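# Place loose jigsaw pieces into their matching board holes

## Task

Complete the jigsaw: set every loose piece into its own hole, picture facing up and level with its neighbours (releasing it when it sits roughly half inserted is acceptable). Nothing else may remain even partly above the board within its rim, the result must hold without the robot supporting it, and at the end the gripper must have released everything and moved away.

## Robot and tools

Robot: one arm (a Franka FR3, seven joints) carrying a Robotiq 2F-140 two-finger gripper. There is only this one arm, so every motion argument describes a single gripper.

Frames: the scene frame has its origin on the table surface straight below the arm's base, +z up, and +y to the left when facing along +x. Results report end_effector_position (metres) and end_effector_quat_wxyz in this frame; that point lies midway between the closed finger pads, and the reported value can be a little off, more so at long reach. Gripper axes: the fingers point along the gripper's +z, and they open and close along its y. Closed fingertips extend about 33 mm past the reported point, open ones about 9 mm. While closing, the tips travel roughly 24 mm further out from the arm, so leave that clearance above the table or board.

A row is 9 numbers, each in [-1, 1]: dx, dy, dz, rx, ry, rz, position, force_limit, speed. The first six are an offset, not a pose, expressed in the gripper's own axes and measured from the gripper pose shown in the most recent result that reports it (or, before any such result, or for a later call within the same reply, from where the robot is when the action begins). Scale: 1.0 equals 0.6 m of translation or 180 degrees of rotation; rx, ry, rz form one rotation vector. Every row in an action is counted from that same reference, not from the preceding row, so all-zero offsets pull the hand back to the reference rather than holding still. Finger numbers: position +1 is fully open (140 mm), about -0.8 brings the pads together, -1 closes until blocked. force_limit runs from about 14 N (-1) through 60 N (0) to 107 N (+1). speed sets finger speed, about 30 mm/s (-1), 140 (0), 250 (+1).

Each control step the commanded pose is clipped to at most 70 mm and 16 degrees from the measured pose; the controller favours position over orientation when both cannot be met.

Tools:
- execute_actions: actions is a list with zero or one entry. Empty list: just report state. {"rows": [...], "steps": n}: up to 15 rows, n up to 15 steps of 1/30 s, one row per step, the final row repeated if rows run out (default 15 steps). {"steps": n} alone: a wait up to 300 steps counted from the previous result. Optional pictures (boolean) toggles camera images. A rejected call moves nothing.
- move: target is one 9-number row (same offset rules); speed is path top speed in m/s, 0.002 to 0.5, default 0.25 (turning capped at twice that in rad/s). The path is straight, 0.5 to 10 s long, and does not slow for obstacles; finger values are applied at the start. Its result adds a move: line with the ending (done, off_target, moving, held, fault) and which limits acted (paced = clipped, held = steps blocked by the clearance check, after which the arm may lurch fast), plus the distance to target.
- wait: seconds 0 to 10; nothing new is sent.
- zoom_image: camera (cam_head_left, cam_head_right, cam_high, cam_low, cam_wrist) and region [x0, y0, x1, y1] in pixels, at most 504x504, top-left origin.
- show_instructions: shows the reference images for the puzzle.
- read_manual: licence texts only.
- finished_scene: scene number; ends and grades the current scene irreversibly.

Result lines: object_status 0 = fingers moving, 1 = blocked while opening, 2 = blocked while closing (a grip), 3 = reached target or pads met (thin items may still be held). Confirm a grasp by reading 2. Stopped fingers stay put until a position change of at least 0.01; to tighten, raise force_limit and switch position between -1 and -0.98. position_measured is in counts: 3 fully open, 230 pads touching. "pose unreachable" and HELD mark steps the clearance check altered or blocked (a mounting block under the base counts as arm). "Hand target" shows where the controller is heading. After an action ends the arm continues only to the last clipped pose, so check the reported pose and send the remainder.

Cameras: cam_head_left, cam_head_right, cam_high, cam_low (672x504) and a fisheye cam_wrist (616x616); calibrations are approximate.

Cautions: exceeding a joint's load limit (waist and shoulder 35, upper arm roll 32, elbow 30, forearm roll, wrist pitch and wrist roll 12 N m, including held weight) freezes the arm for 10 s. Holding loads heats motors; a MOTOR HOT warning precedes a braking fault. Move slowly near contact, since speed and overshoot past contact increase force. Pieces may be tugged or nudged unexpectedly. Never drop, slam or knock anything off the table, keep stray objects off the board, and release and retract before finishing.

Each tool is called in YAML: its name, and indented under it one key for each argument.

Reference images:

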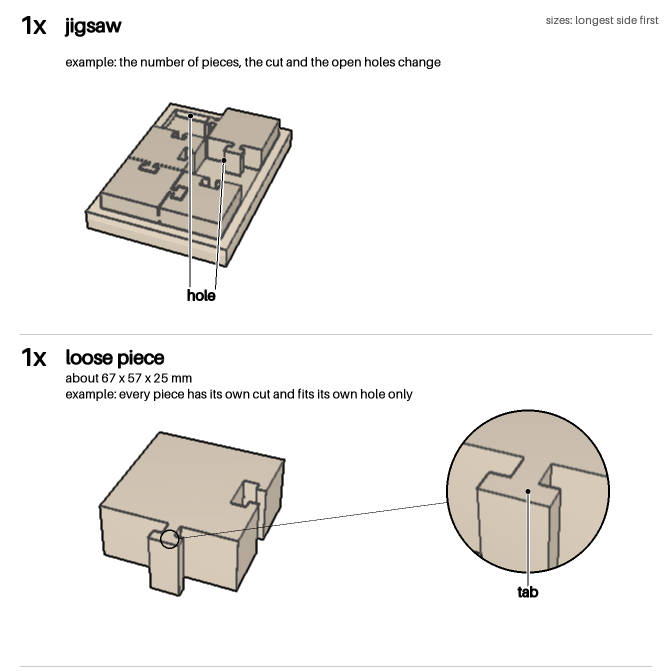

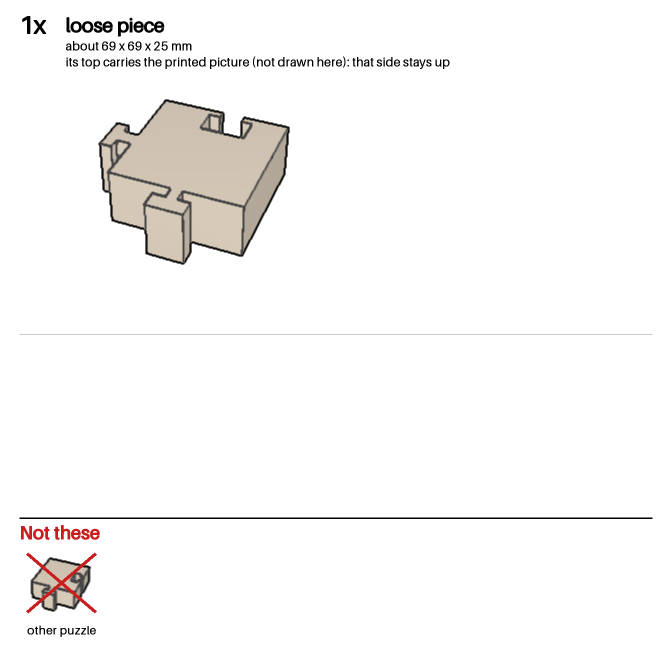

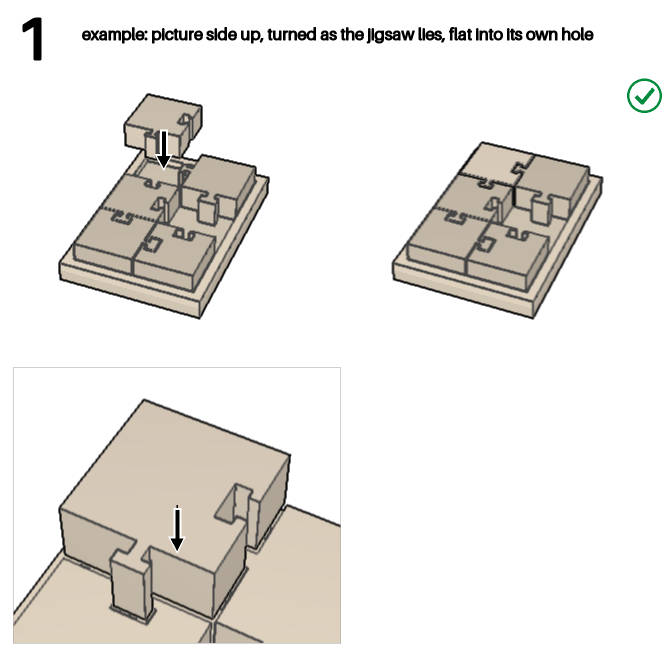

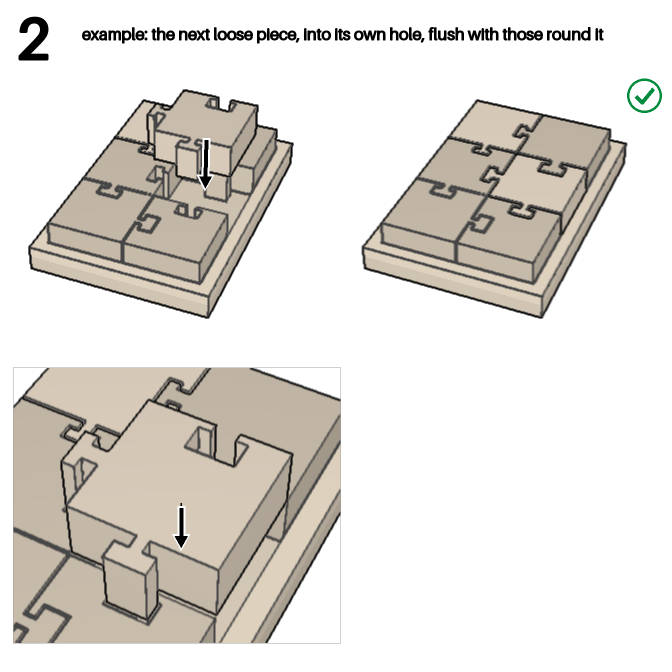

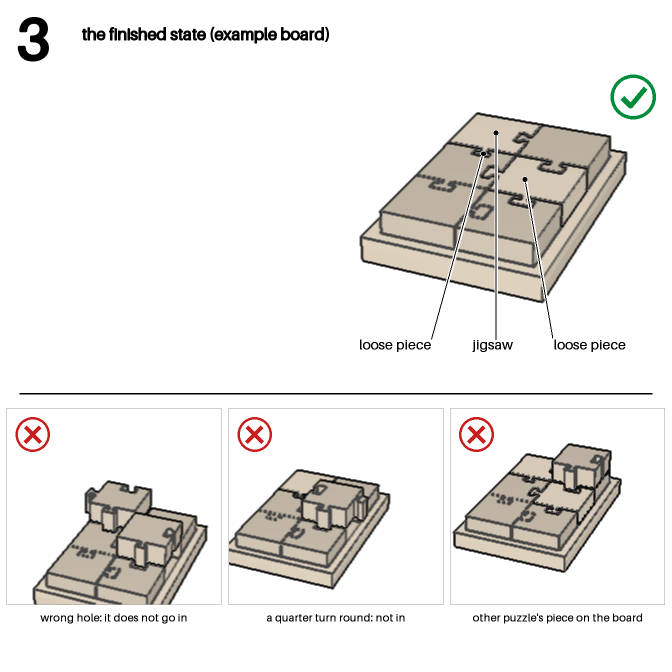

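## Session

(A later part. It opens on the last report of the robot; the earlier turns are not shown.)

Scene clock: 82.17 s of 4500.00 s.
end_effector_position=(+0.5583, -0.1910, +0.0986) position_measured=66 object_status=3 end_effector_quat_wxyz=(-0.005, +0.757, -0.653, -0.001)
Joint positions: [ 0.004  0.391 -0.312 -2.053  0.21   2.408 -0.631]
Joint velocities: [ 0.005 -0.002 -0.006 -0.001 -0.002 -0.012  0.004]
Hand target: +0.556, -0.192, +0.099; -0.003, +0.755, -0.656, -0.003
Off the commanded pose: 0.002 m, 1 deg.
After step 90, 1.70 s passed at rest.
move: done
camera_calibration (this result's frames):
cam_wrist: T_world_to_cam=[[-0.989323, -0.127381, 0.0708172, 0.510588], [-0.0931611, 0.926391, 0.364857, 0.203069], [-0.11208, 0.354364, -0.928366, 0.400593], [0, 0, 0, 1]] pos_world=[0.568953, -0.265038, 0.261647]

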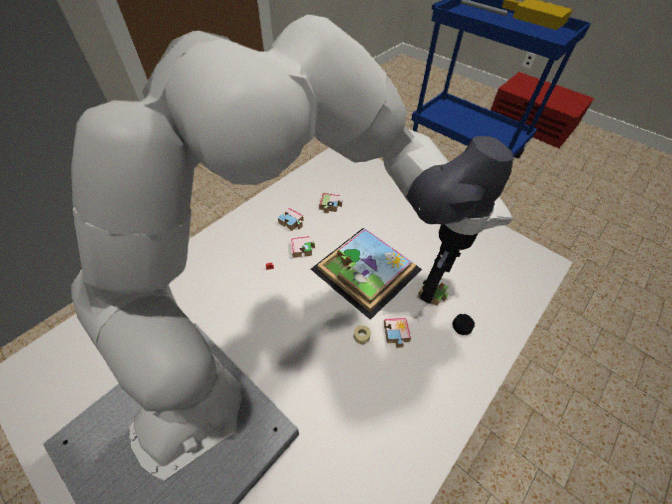

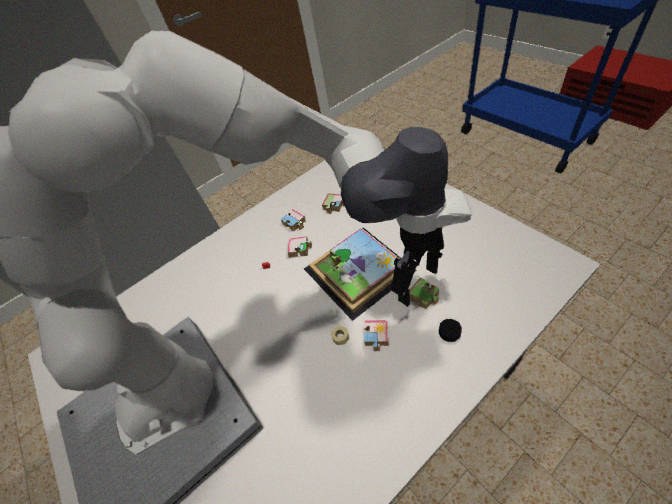

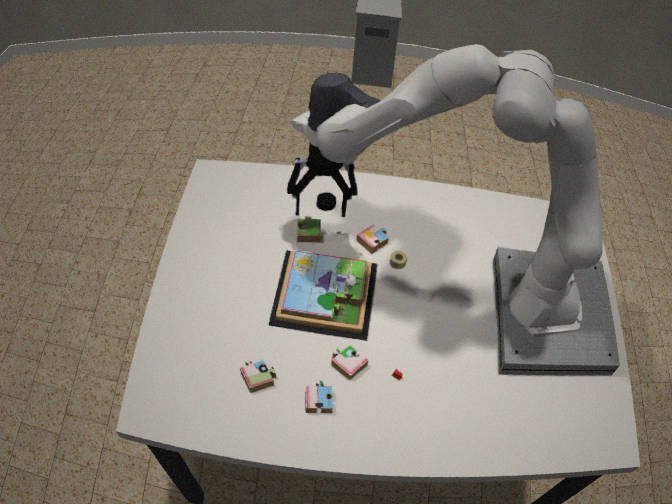

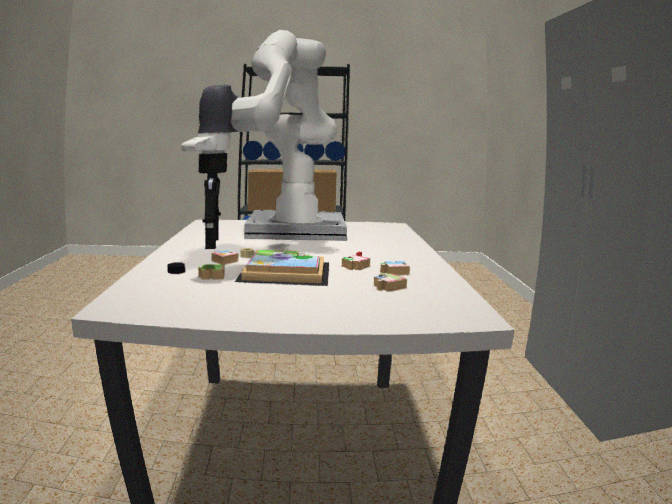

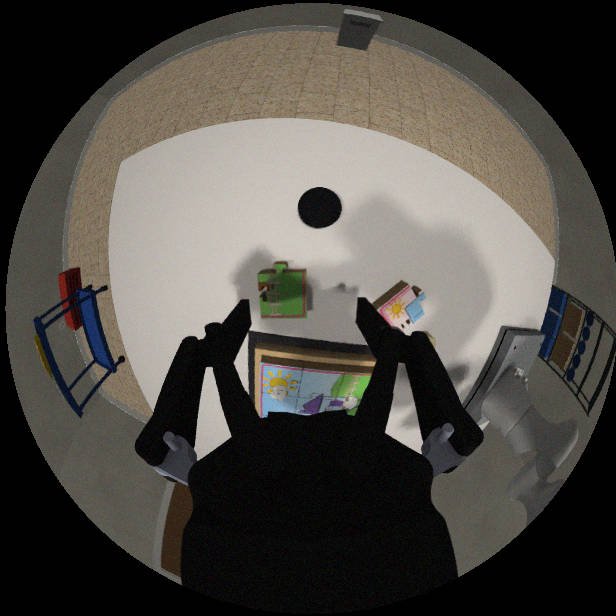

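move:
  target: [0.038,0.005,0.096,0,0,0,0.5,-0.5,0]
  speed: 0.08

move:
  target: [0,0,0,0,0,0,-1,0,0]

Scene clock: 90.30 s of 4500.00 s.
end_effector_position=(+0.5598, -0.2144, +0.0441) position_measured=66 object_status=3 end_effector_quat_wxyz=(-0.006, +0.754, -0.657, -0.001)
Joint positions: [-0.073  0.519 -0.262 -2.017  0.255  2.498 -0.685]
Joint velocities: [-0.015  0.006  0.012  0.     0.001  0.014 -0.017]
Hand target: +0.559, -0.214, +0.041; -0.006, +0.757, -0.653, -0.001
Off the commanded pose: 0.003 m, 1 deg.
After step 90, 3.93 s passed at rest.
move: done
camera_calibration (this result's frames):
cam_wrist: T_world_to_cam=[[-0.990787, -0.1162, 0.0695615, 0.516255], [-0.0831992, 0.92753, 0.364372, 0.239492], [-0.10686, 0.355227, -0.928652, 0.355666], [0, 0, 0, 1]] pos_world=[0.569431, -0.288489, 0.207114]

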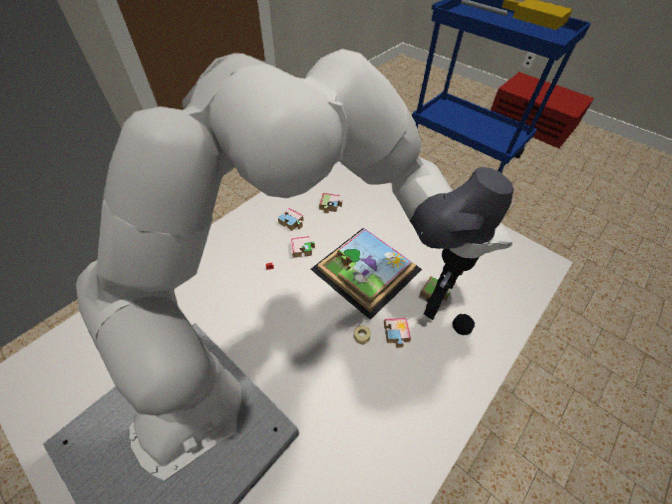

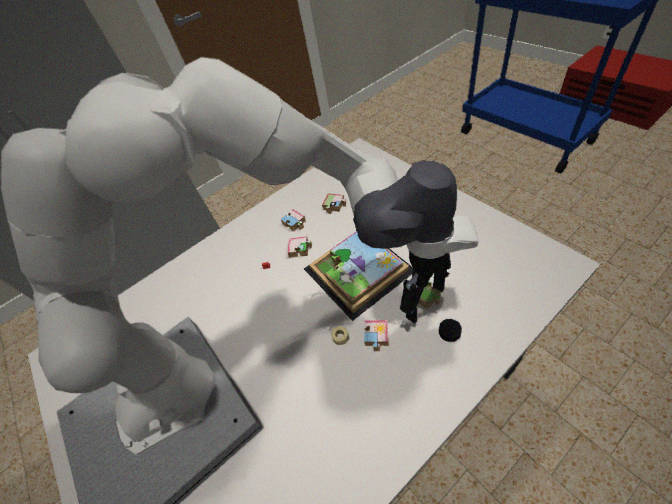

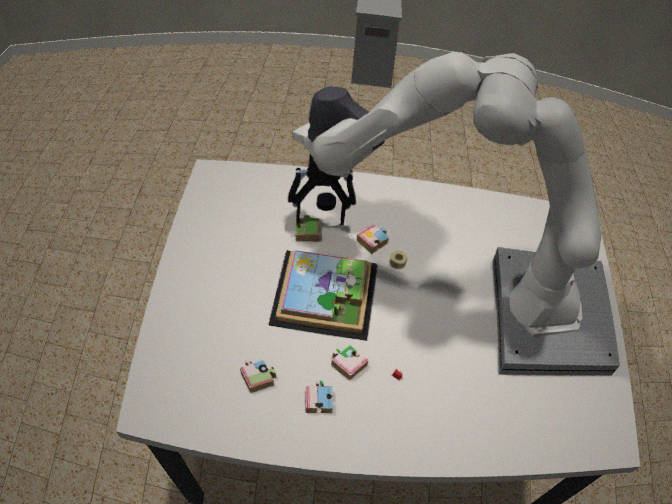

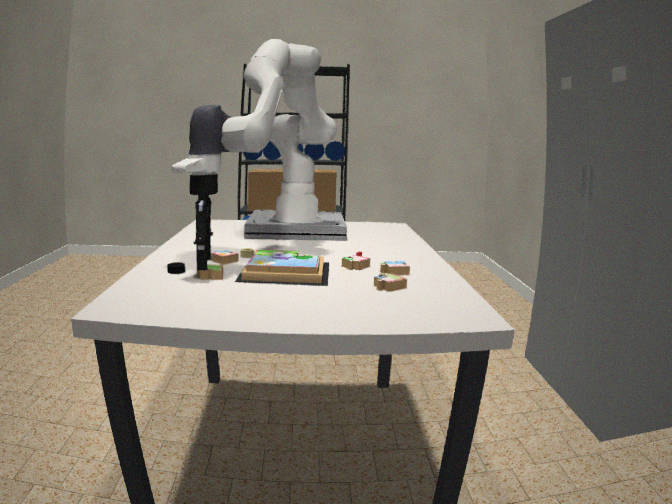

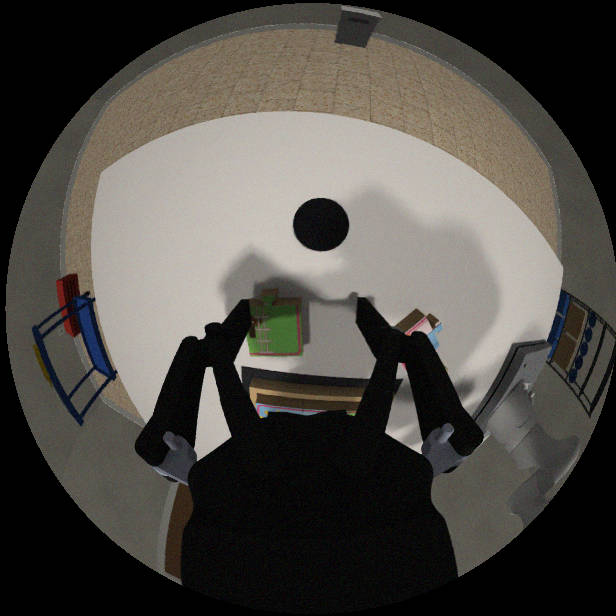

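Scene clock: 91.20 s of 4500.00 s.
end_effector_position=(+0.5699, -0.2201, +0.0566) position_measured=223 object_status=0 end_effector_quat_wxyz=(-0.011, +0.753, -0.658, +0.013)
Joint positions: [-0.075  0.504 -0.265 -2.01   0.255  2.506 -0.685]
Joint velocities: [ 0.     0.002  0.     0.001  0.001 -0.001 -0.   ]
Hand target: +0.560, -0.214, +0.044; -0.006, +0.754, -0.657, -0.001
Off the commanded pose: 0.017 m, 2 deg.
move: off_target
camera_calibration (this result's frames):
cam_wrist: T_world_to_cam=[[-0.992739, -0.112345, 0.0429791, 0.528162], [-0.0900646, 0.931093, 0.353489, 0.246337], [-0.0797301, 0.347052, -0.934451, 0.35348], [0, 0, 0, 1]] pos_world=[0.574697, -0.292702, 0.220532]

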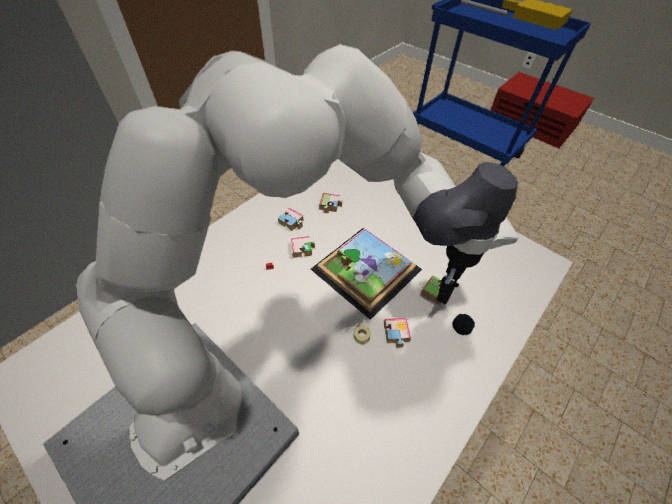

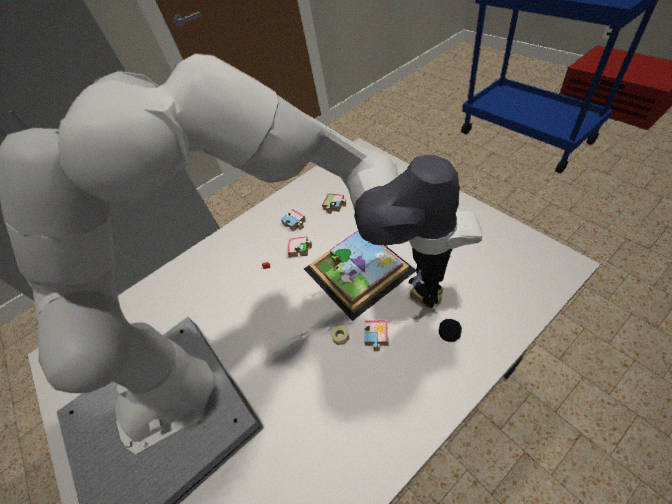

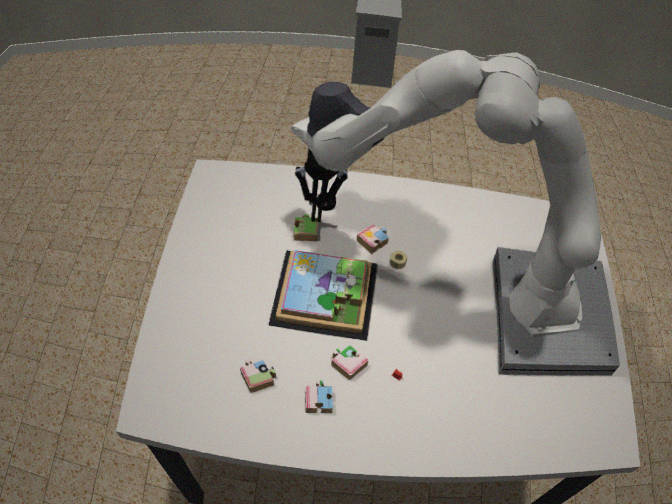

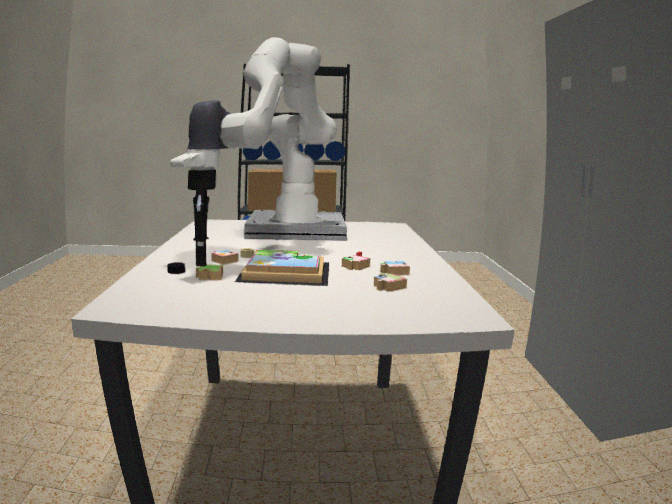

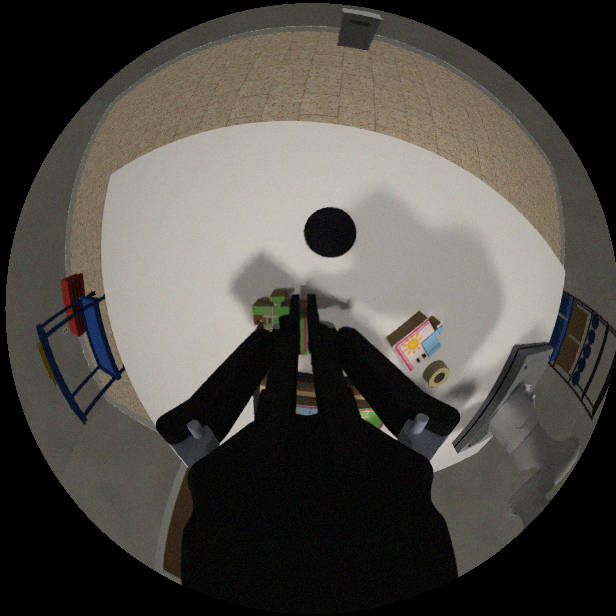

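move:
  target: [0,0,-0.05,0,0,0,0.5,-0.5,0]
  speed: 0.1

move:
  target: [-0.04,-0.035,0,0,0,0,0.5,-0.5,0]
  speed: 0.1

Scene clock: 97.83 s of 4500.00 s.
end_effector_position=(+0.5711, -0.2193, +0.0871) position_measured=66 object_status=3 end_effector_quat_wxyz=(-0.013, +0.755, -0.656, +0.015)
Joint positions: [-0.057  0.444 -0.287 -2.014  0.236  2.456 -0.678]
Joint velocities: [ 0.006  0.    -0.005 -0.001  0.    -0.008  0.003]
Hand target: +0.569, -0.220, +0.087; -0.011, +0.753, -0.658, +0.013
Off the commanded pose: 0.002 m, 1 deg.
After step 90, 2.70 s passed at rest.
move: done
camera_calibration (this result's frames):
cam_wrist: T_world_to_cam=[[-0.992168, -0.119354, 0.0368453, 0.526769], [-0.0988046, 0.930351, 0.353107, 0.239762], [-0.0764238, 0.346701, -0.934857, 0.379905], [0, 0, 0, 1]] pos_world=[0.575366, -0.291905, 0.251086]

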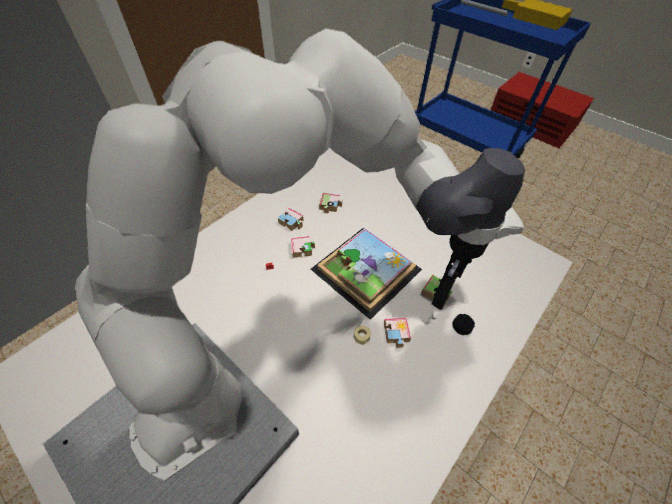

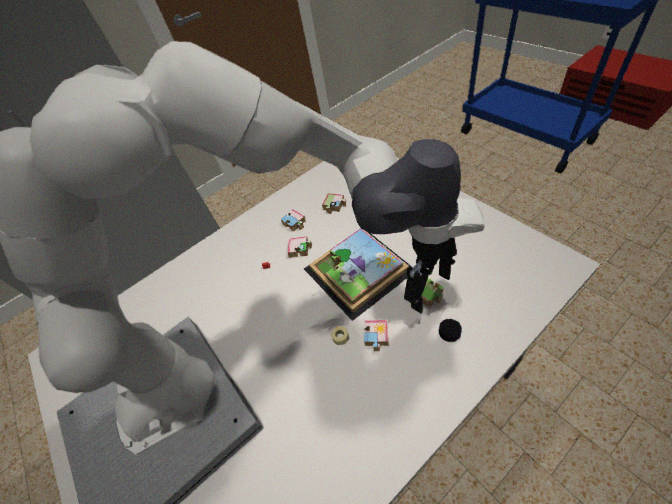

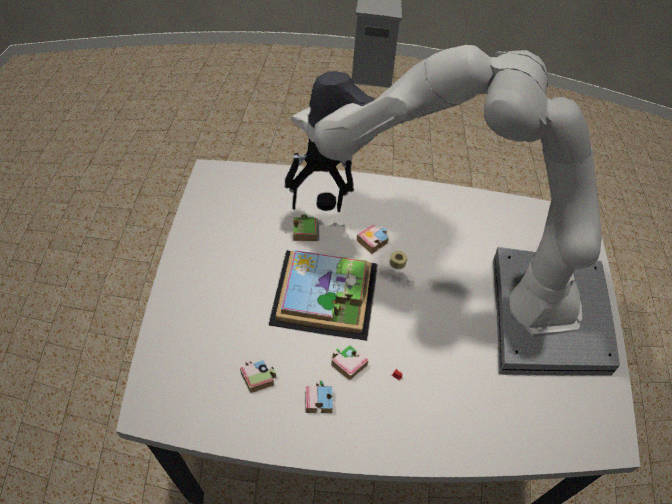

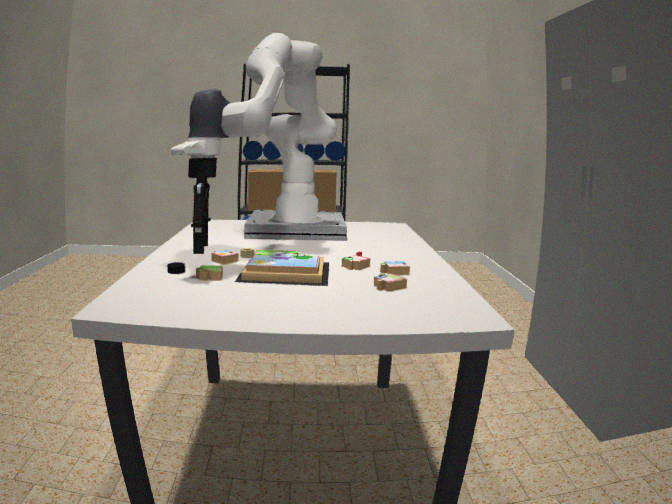

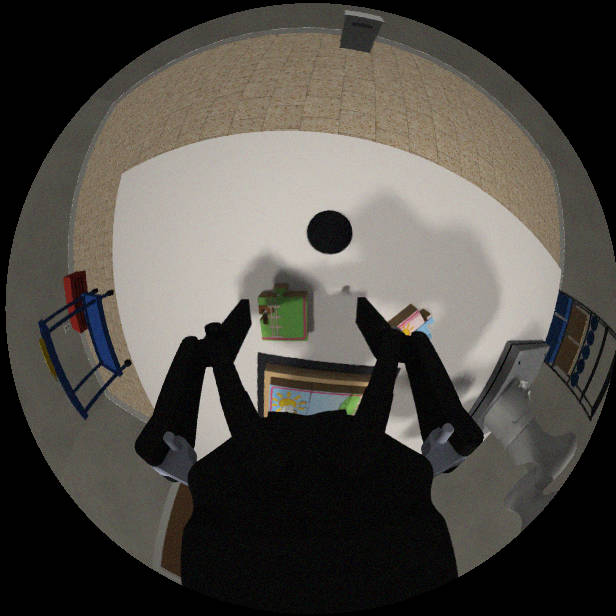

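Scene clock: 98.67 s of 4500.00 s.
end_effector_position=(+0.5896, -0.1922, +0.0882) position_measured=66 object_status=3 end_effector_quat_wxyz=(-0.013, +0.761, -0.648, +0.017)
Joint positions: [-0.007  0.46  -0.287 -1.985  0.236  2.447 -0.643]
Joint velocities: [-0.    -0.    -0.005  0.001 -0.001 -0.005  0.022]
Hand target: +0.589, -0.193, +0.088; -0.013, +0.755, -0.655, +0.015
Off the commanded pose: 0.001 m, 1 deg.
move: done
camera_calibration (this result's frames):
cam_wrist: T_world_to_cam=[[-0.989848, -0.137792, 0.0348598, 0.5436], [-0.11702, 0.929274, 0.350366, 0.226796], [-0.0806718, 0.342729, -0.935964, 0.37472], [0, 0, 0, 1]] pos_world=[0.594851, -0.26428, 0.252313]

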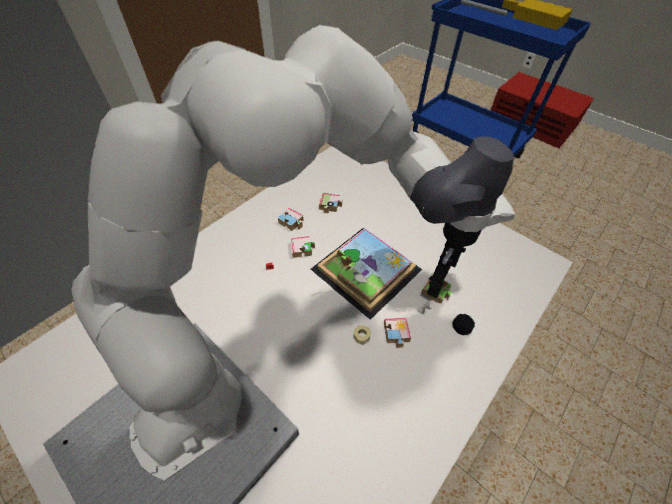

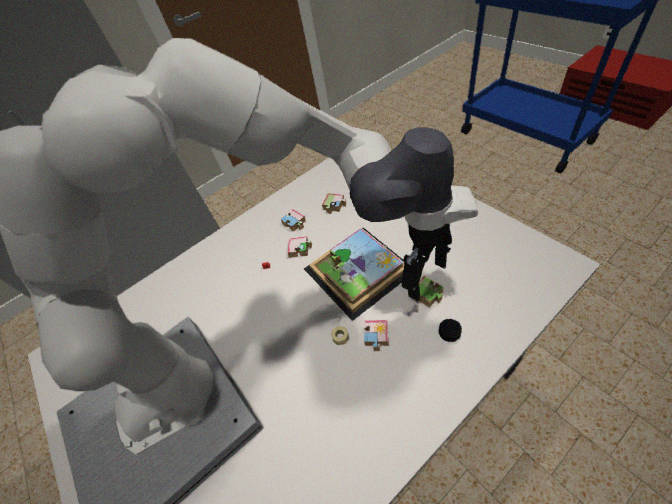

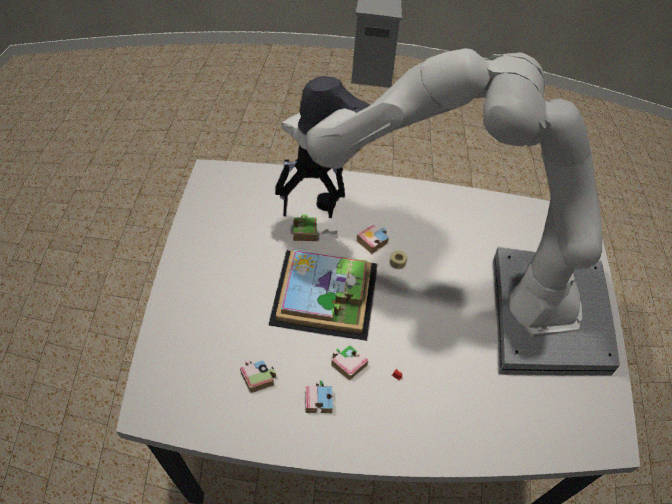

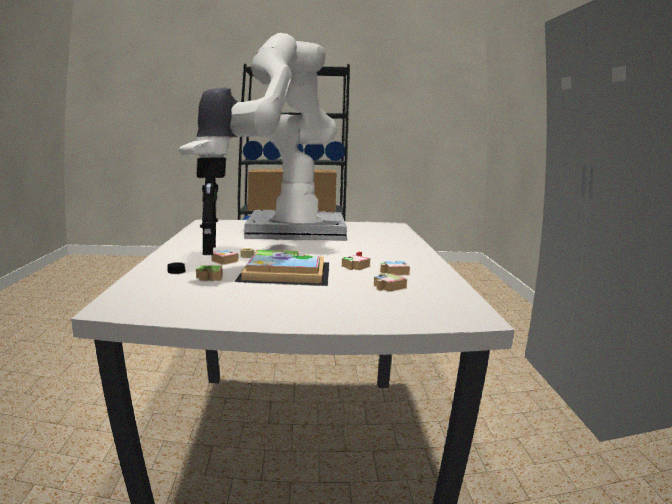

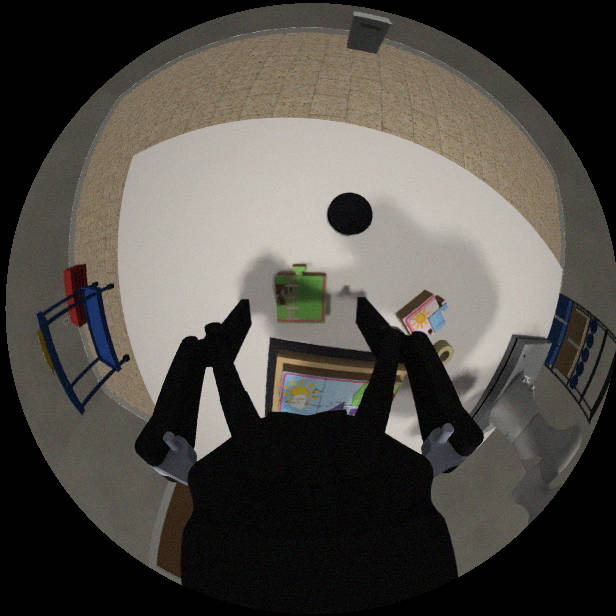

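move:
  target: [0,0,0.078,-0.013,-0.003,0,0.5,-0.5,0]
  speed: 0.08

move:
  target: [0,0,0,0,0,0,-1,0,0]

zoom_image:
  camera: "cam_low"
  region: [170, 200, 350, 300]

Scene clock: 111.30 s of 4500.00 s.
end_effector_position=(+0.5896, -0.1933, +0.0411) position_measured=66 object_status=3 end_effector_quat_wxyz=(+0.001, +0.759, -0.651, -0.002)
Joint positions: [-0.026  0.578 -0.264 -1.922  0.246  2.455 -0.636]
Joint velocities: [-0.008  0.     0.006  0.008  0.     0.004  0.   ]
Hand target: +0.592, -0.192, +0.042; -0.001, +0.761, -0.649, -0.000
Off the commanded pose: 0.002 m, 0 deg.
After step 90, 8.70 s passed at rest.
move: done
camera_calibration (this result's frames):
cam_wrist: T_world_to_cam=[[-0.987872, -0.132218, 0.0814105, 0.543117], [-0.0948798, 0.929059, 0.357556, 0.2309], [-0.12291, 0.345496, -0.930336, 0.356293], [0, 0, 0, 1]] pos_world=[0.60223, -0.265808, 0.204697]

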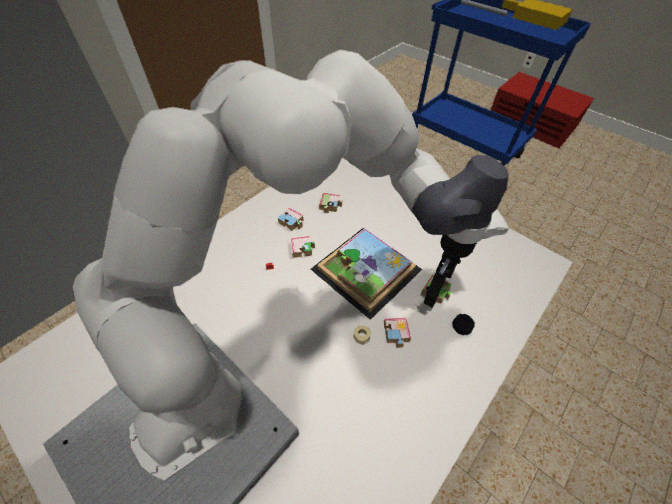

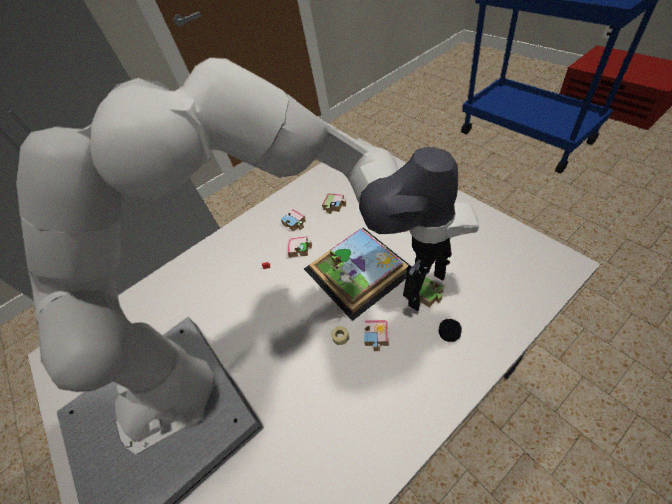

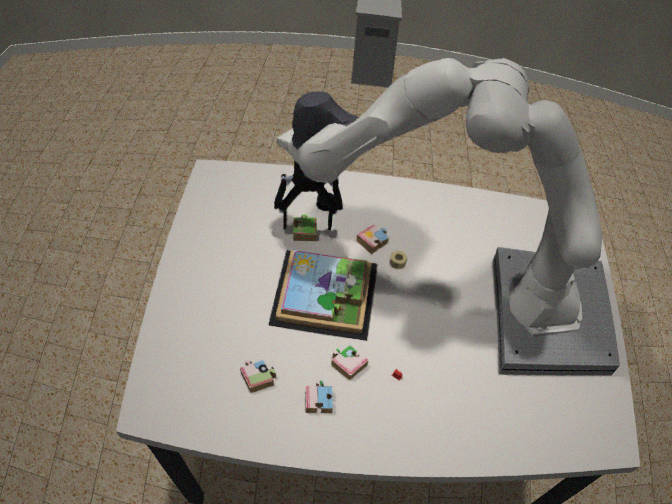

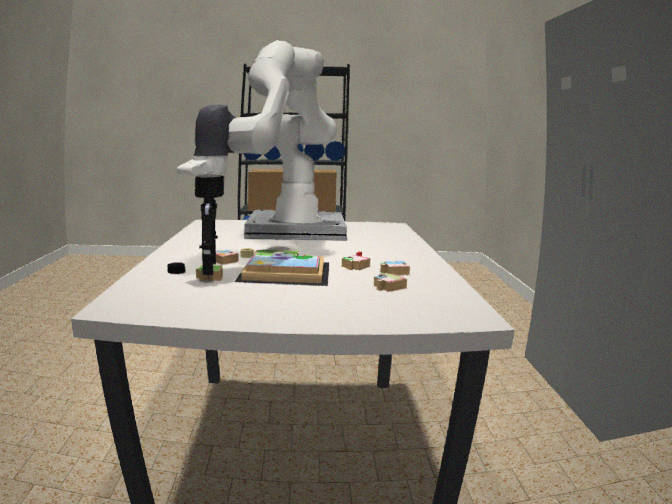

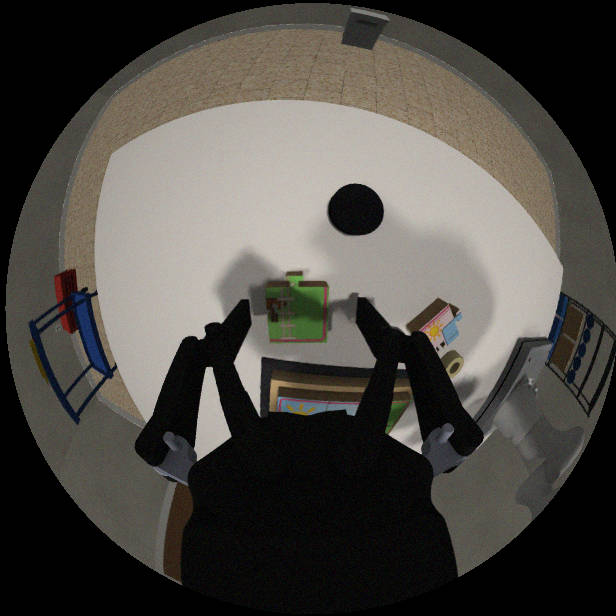

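Scene clock: 111.87 s of 4500.00 s.
end_effector_position=(+0.5900, -0.1933, +0.0417) position_measured=146 object_status=2 end_effector_quat_wxyz=(+0.001, +0.759, -0.651, -0.002)
Joint positions: [-0.026  0.577 -0.264 -1.922  0.246  2.455 -0.636]
Joint velocities: [ 0.001 -0.     0.    -0.002  0.001  0.001  0.001]
Hand target: +0.590, -0.193, +0.041; +0.001, +0.759, -0.651, -0.002
Off the commanded pose: 0.001 m, 0 deg.
move: done
camera_calibration (this result's frames):
cam_wrist: T_world_to_cam=[[-0.98795, -0.132215, 0.0804588, 0.543521], [-0.0952376, 0.929105, 0.357341, 0.231032], [-0.122, 0.345373, -0.930502, 0.356282], [0, 0, 0, 1]] pos_world=[0.602441, -0.265842, 0.205232]

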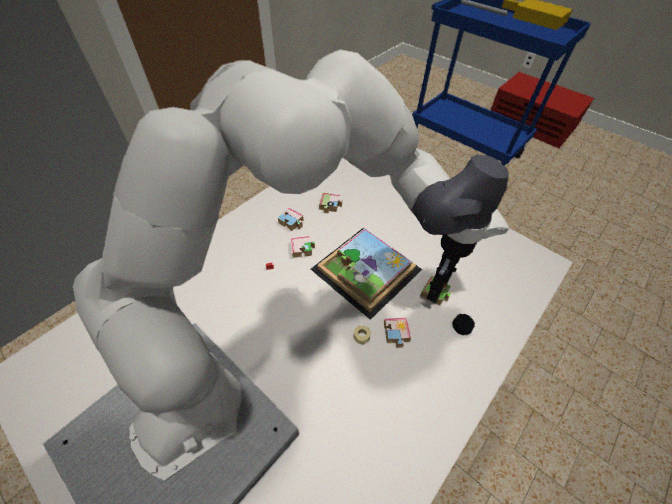

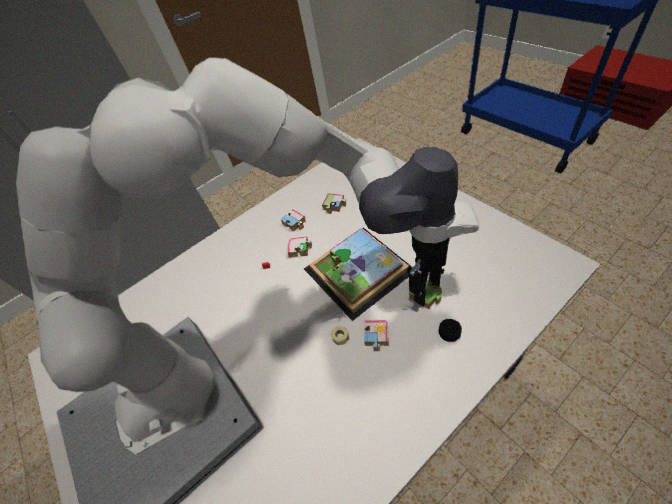

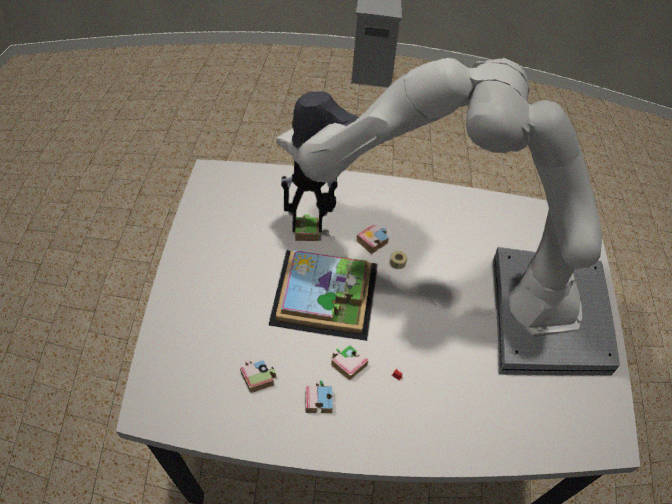

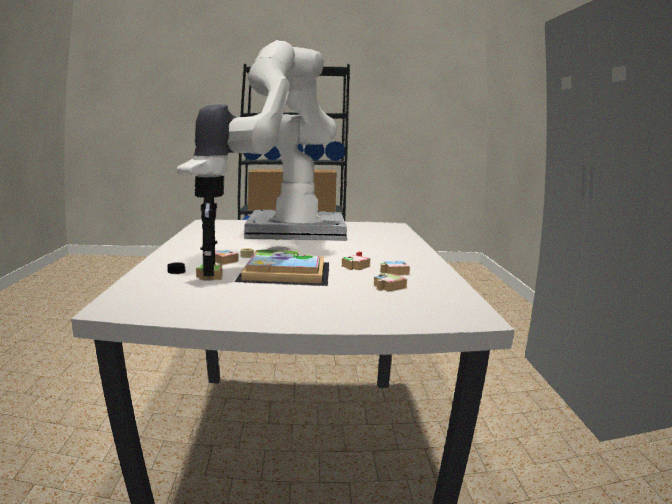

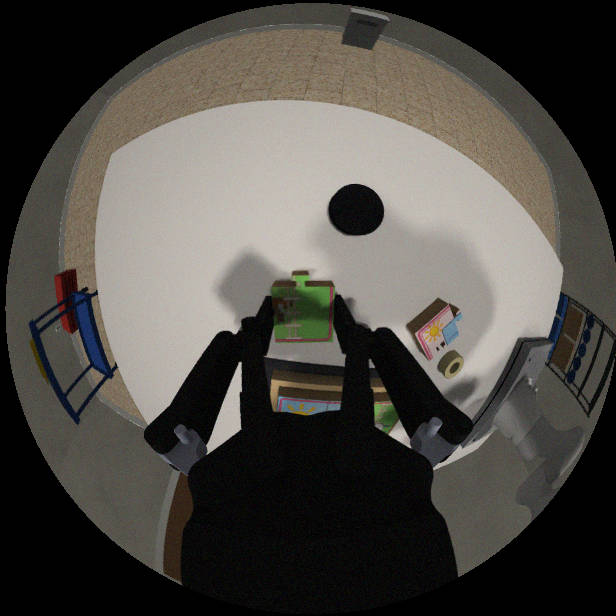

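Region (170, 200, 350, 300) of cam_low's 672x504 image, scaled by 2.800, with more detail than that image has.

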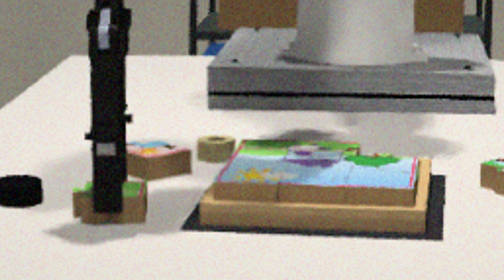

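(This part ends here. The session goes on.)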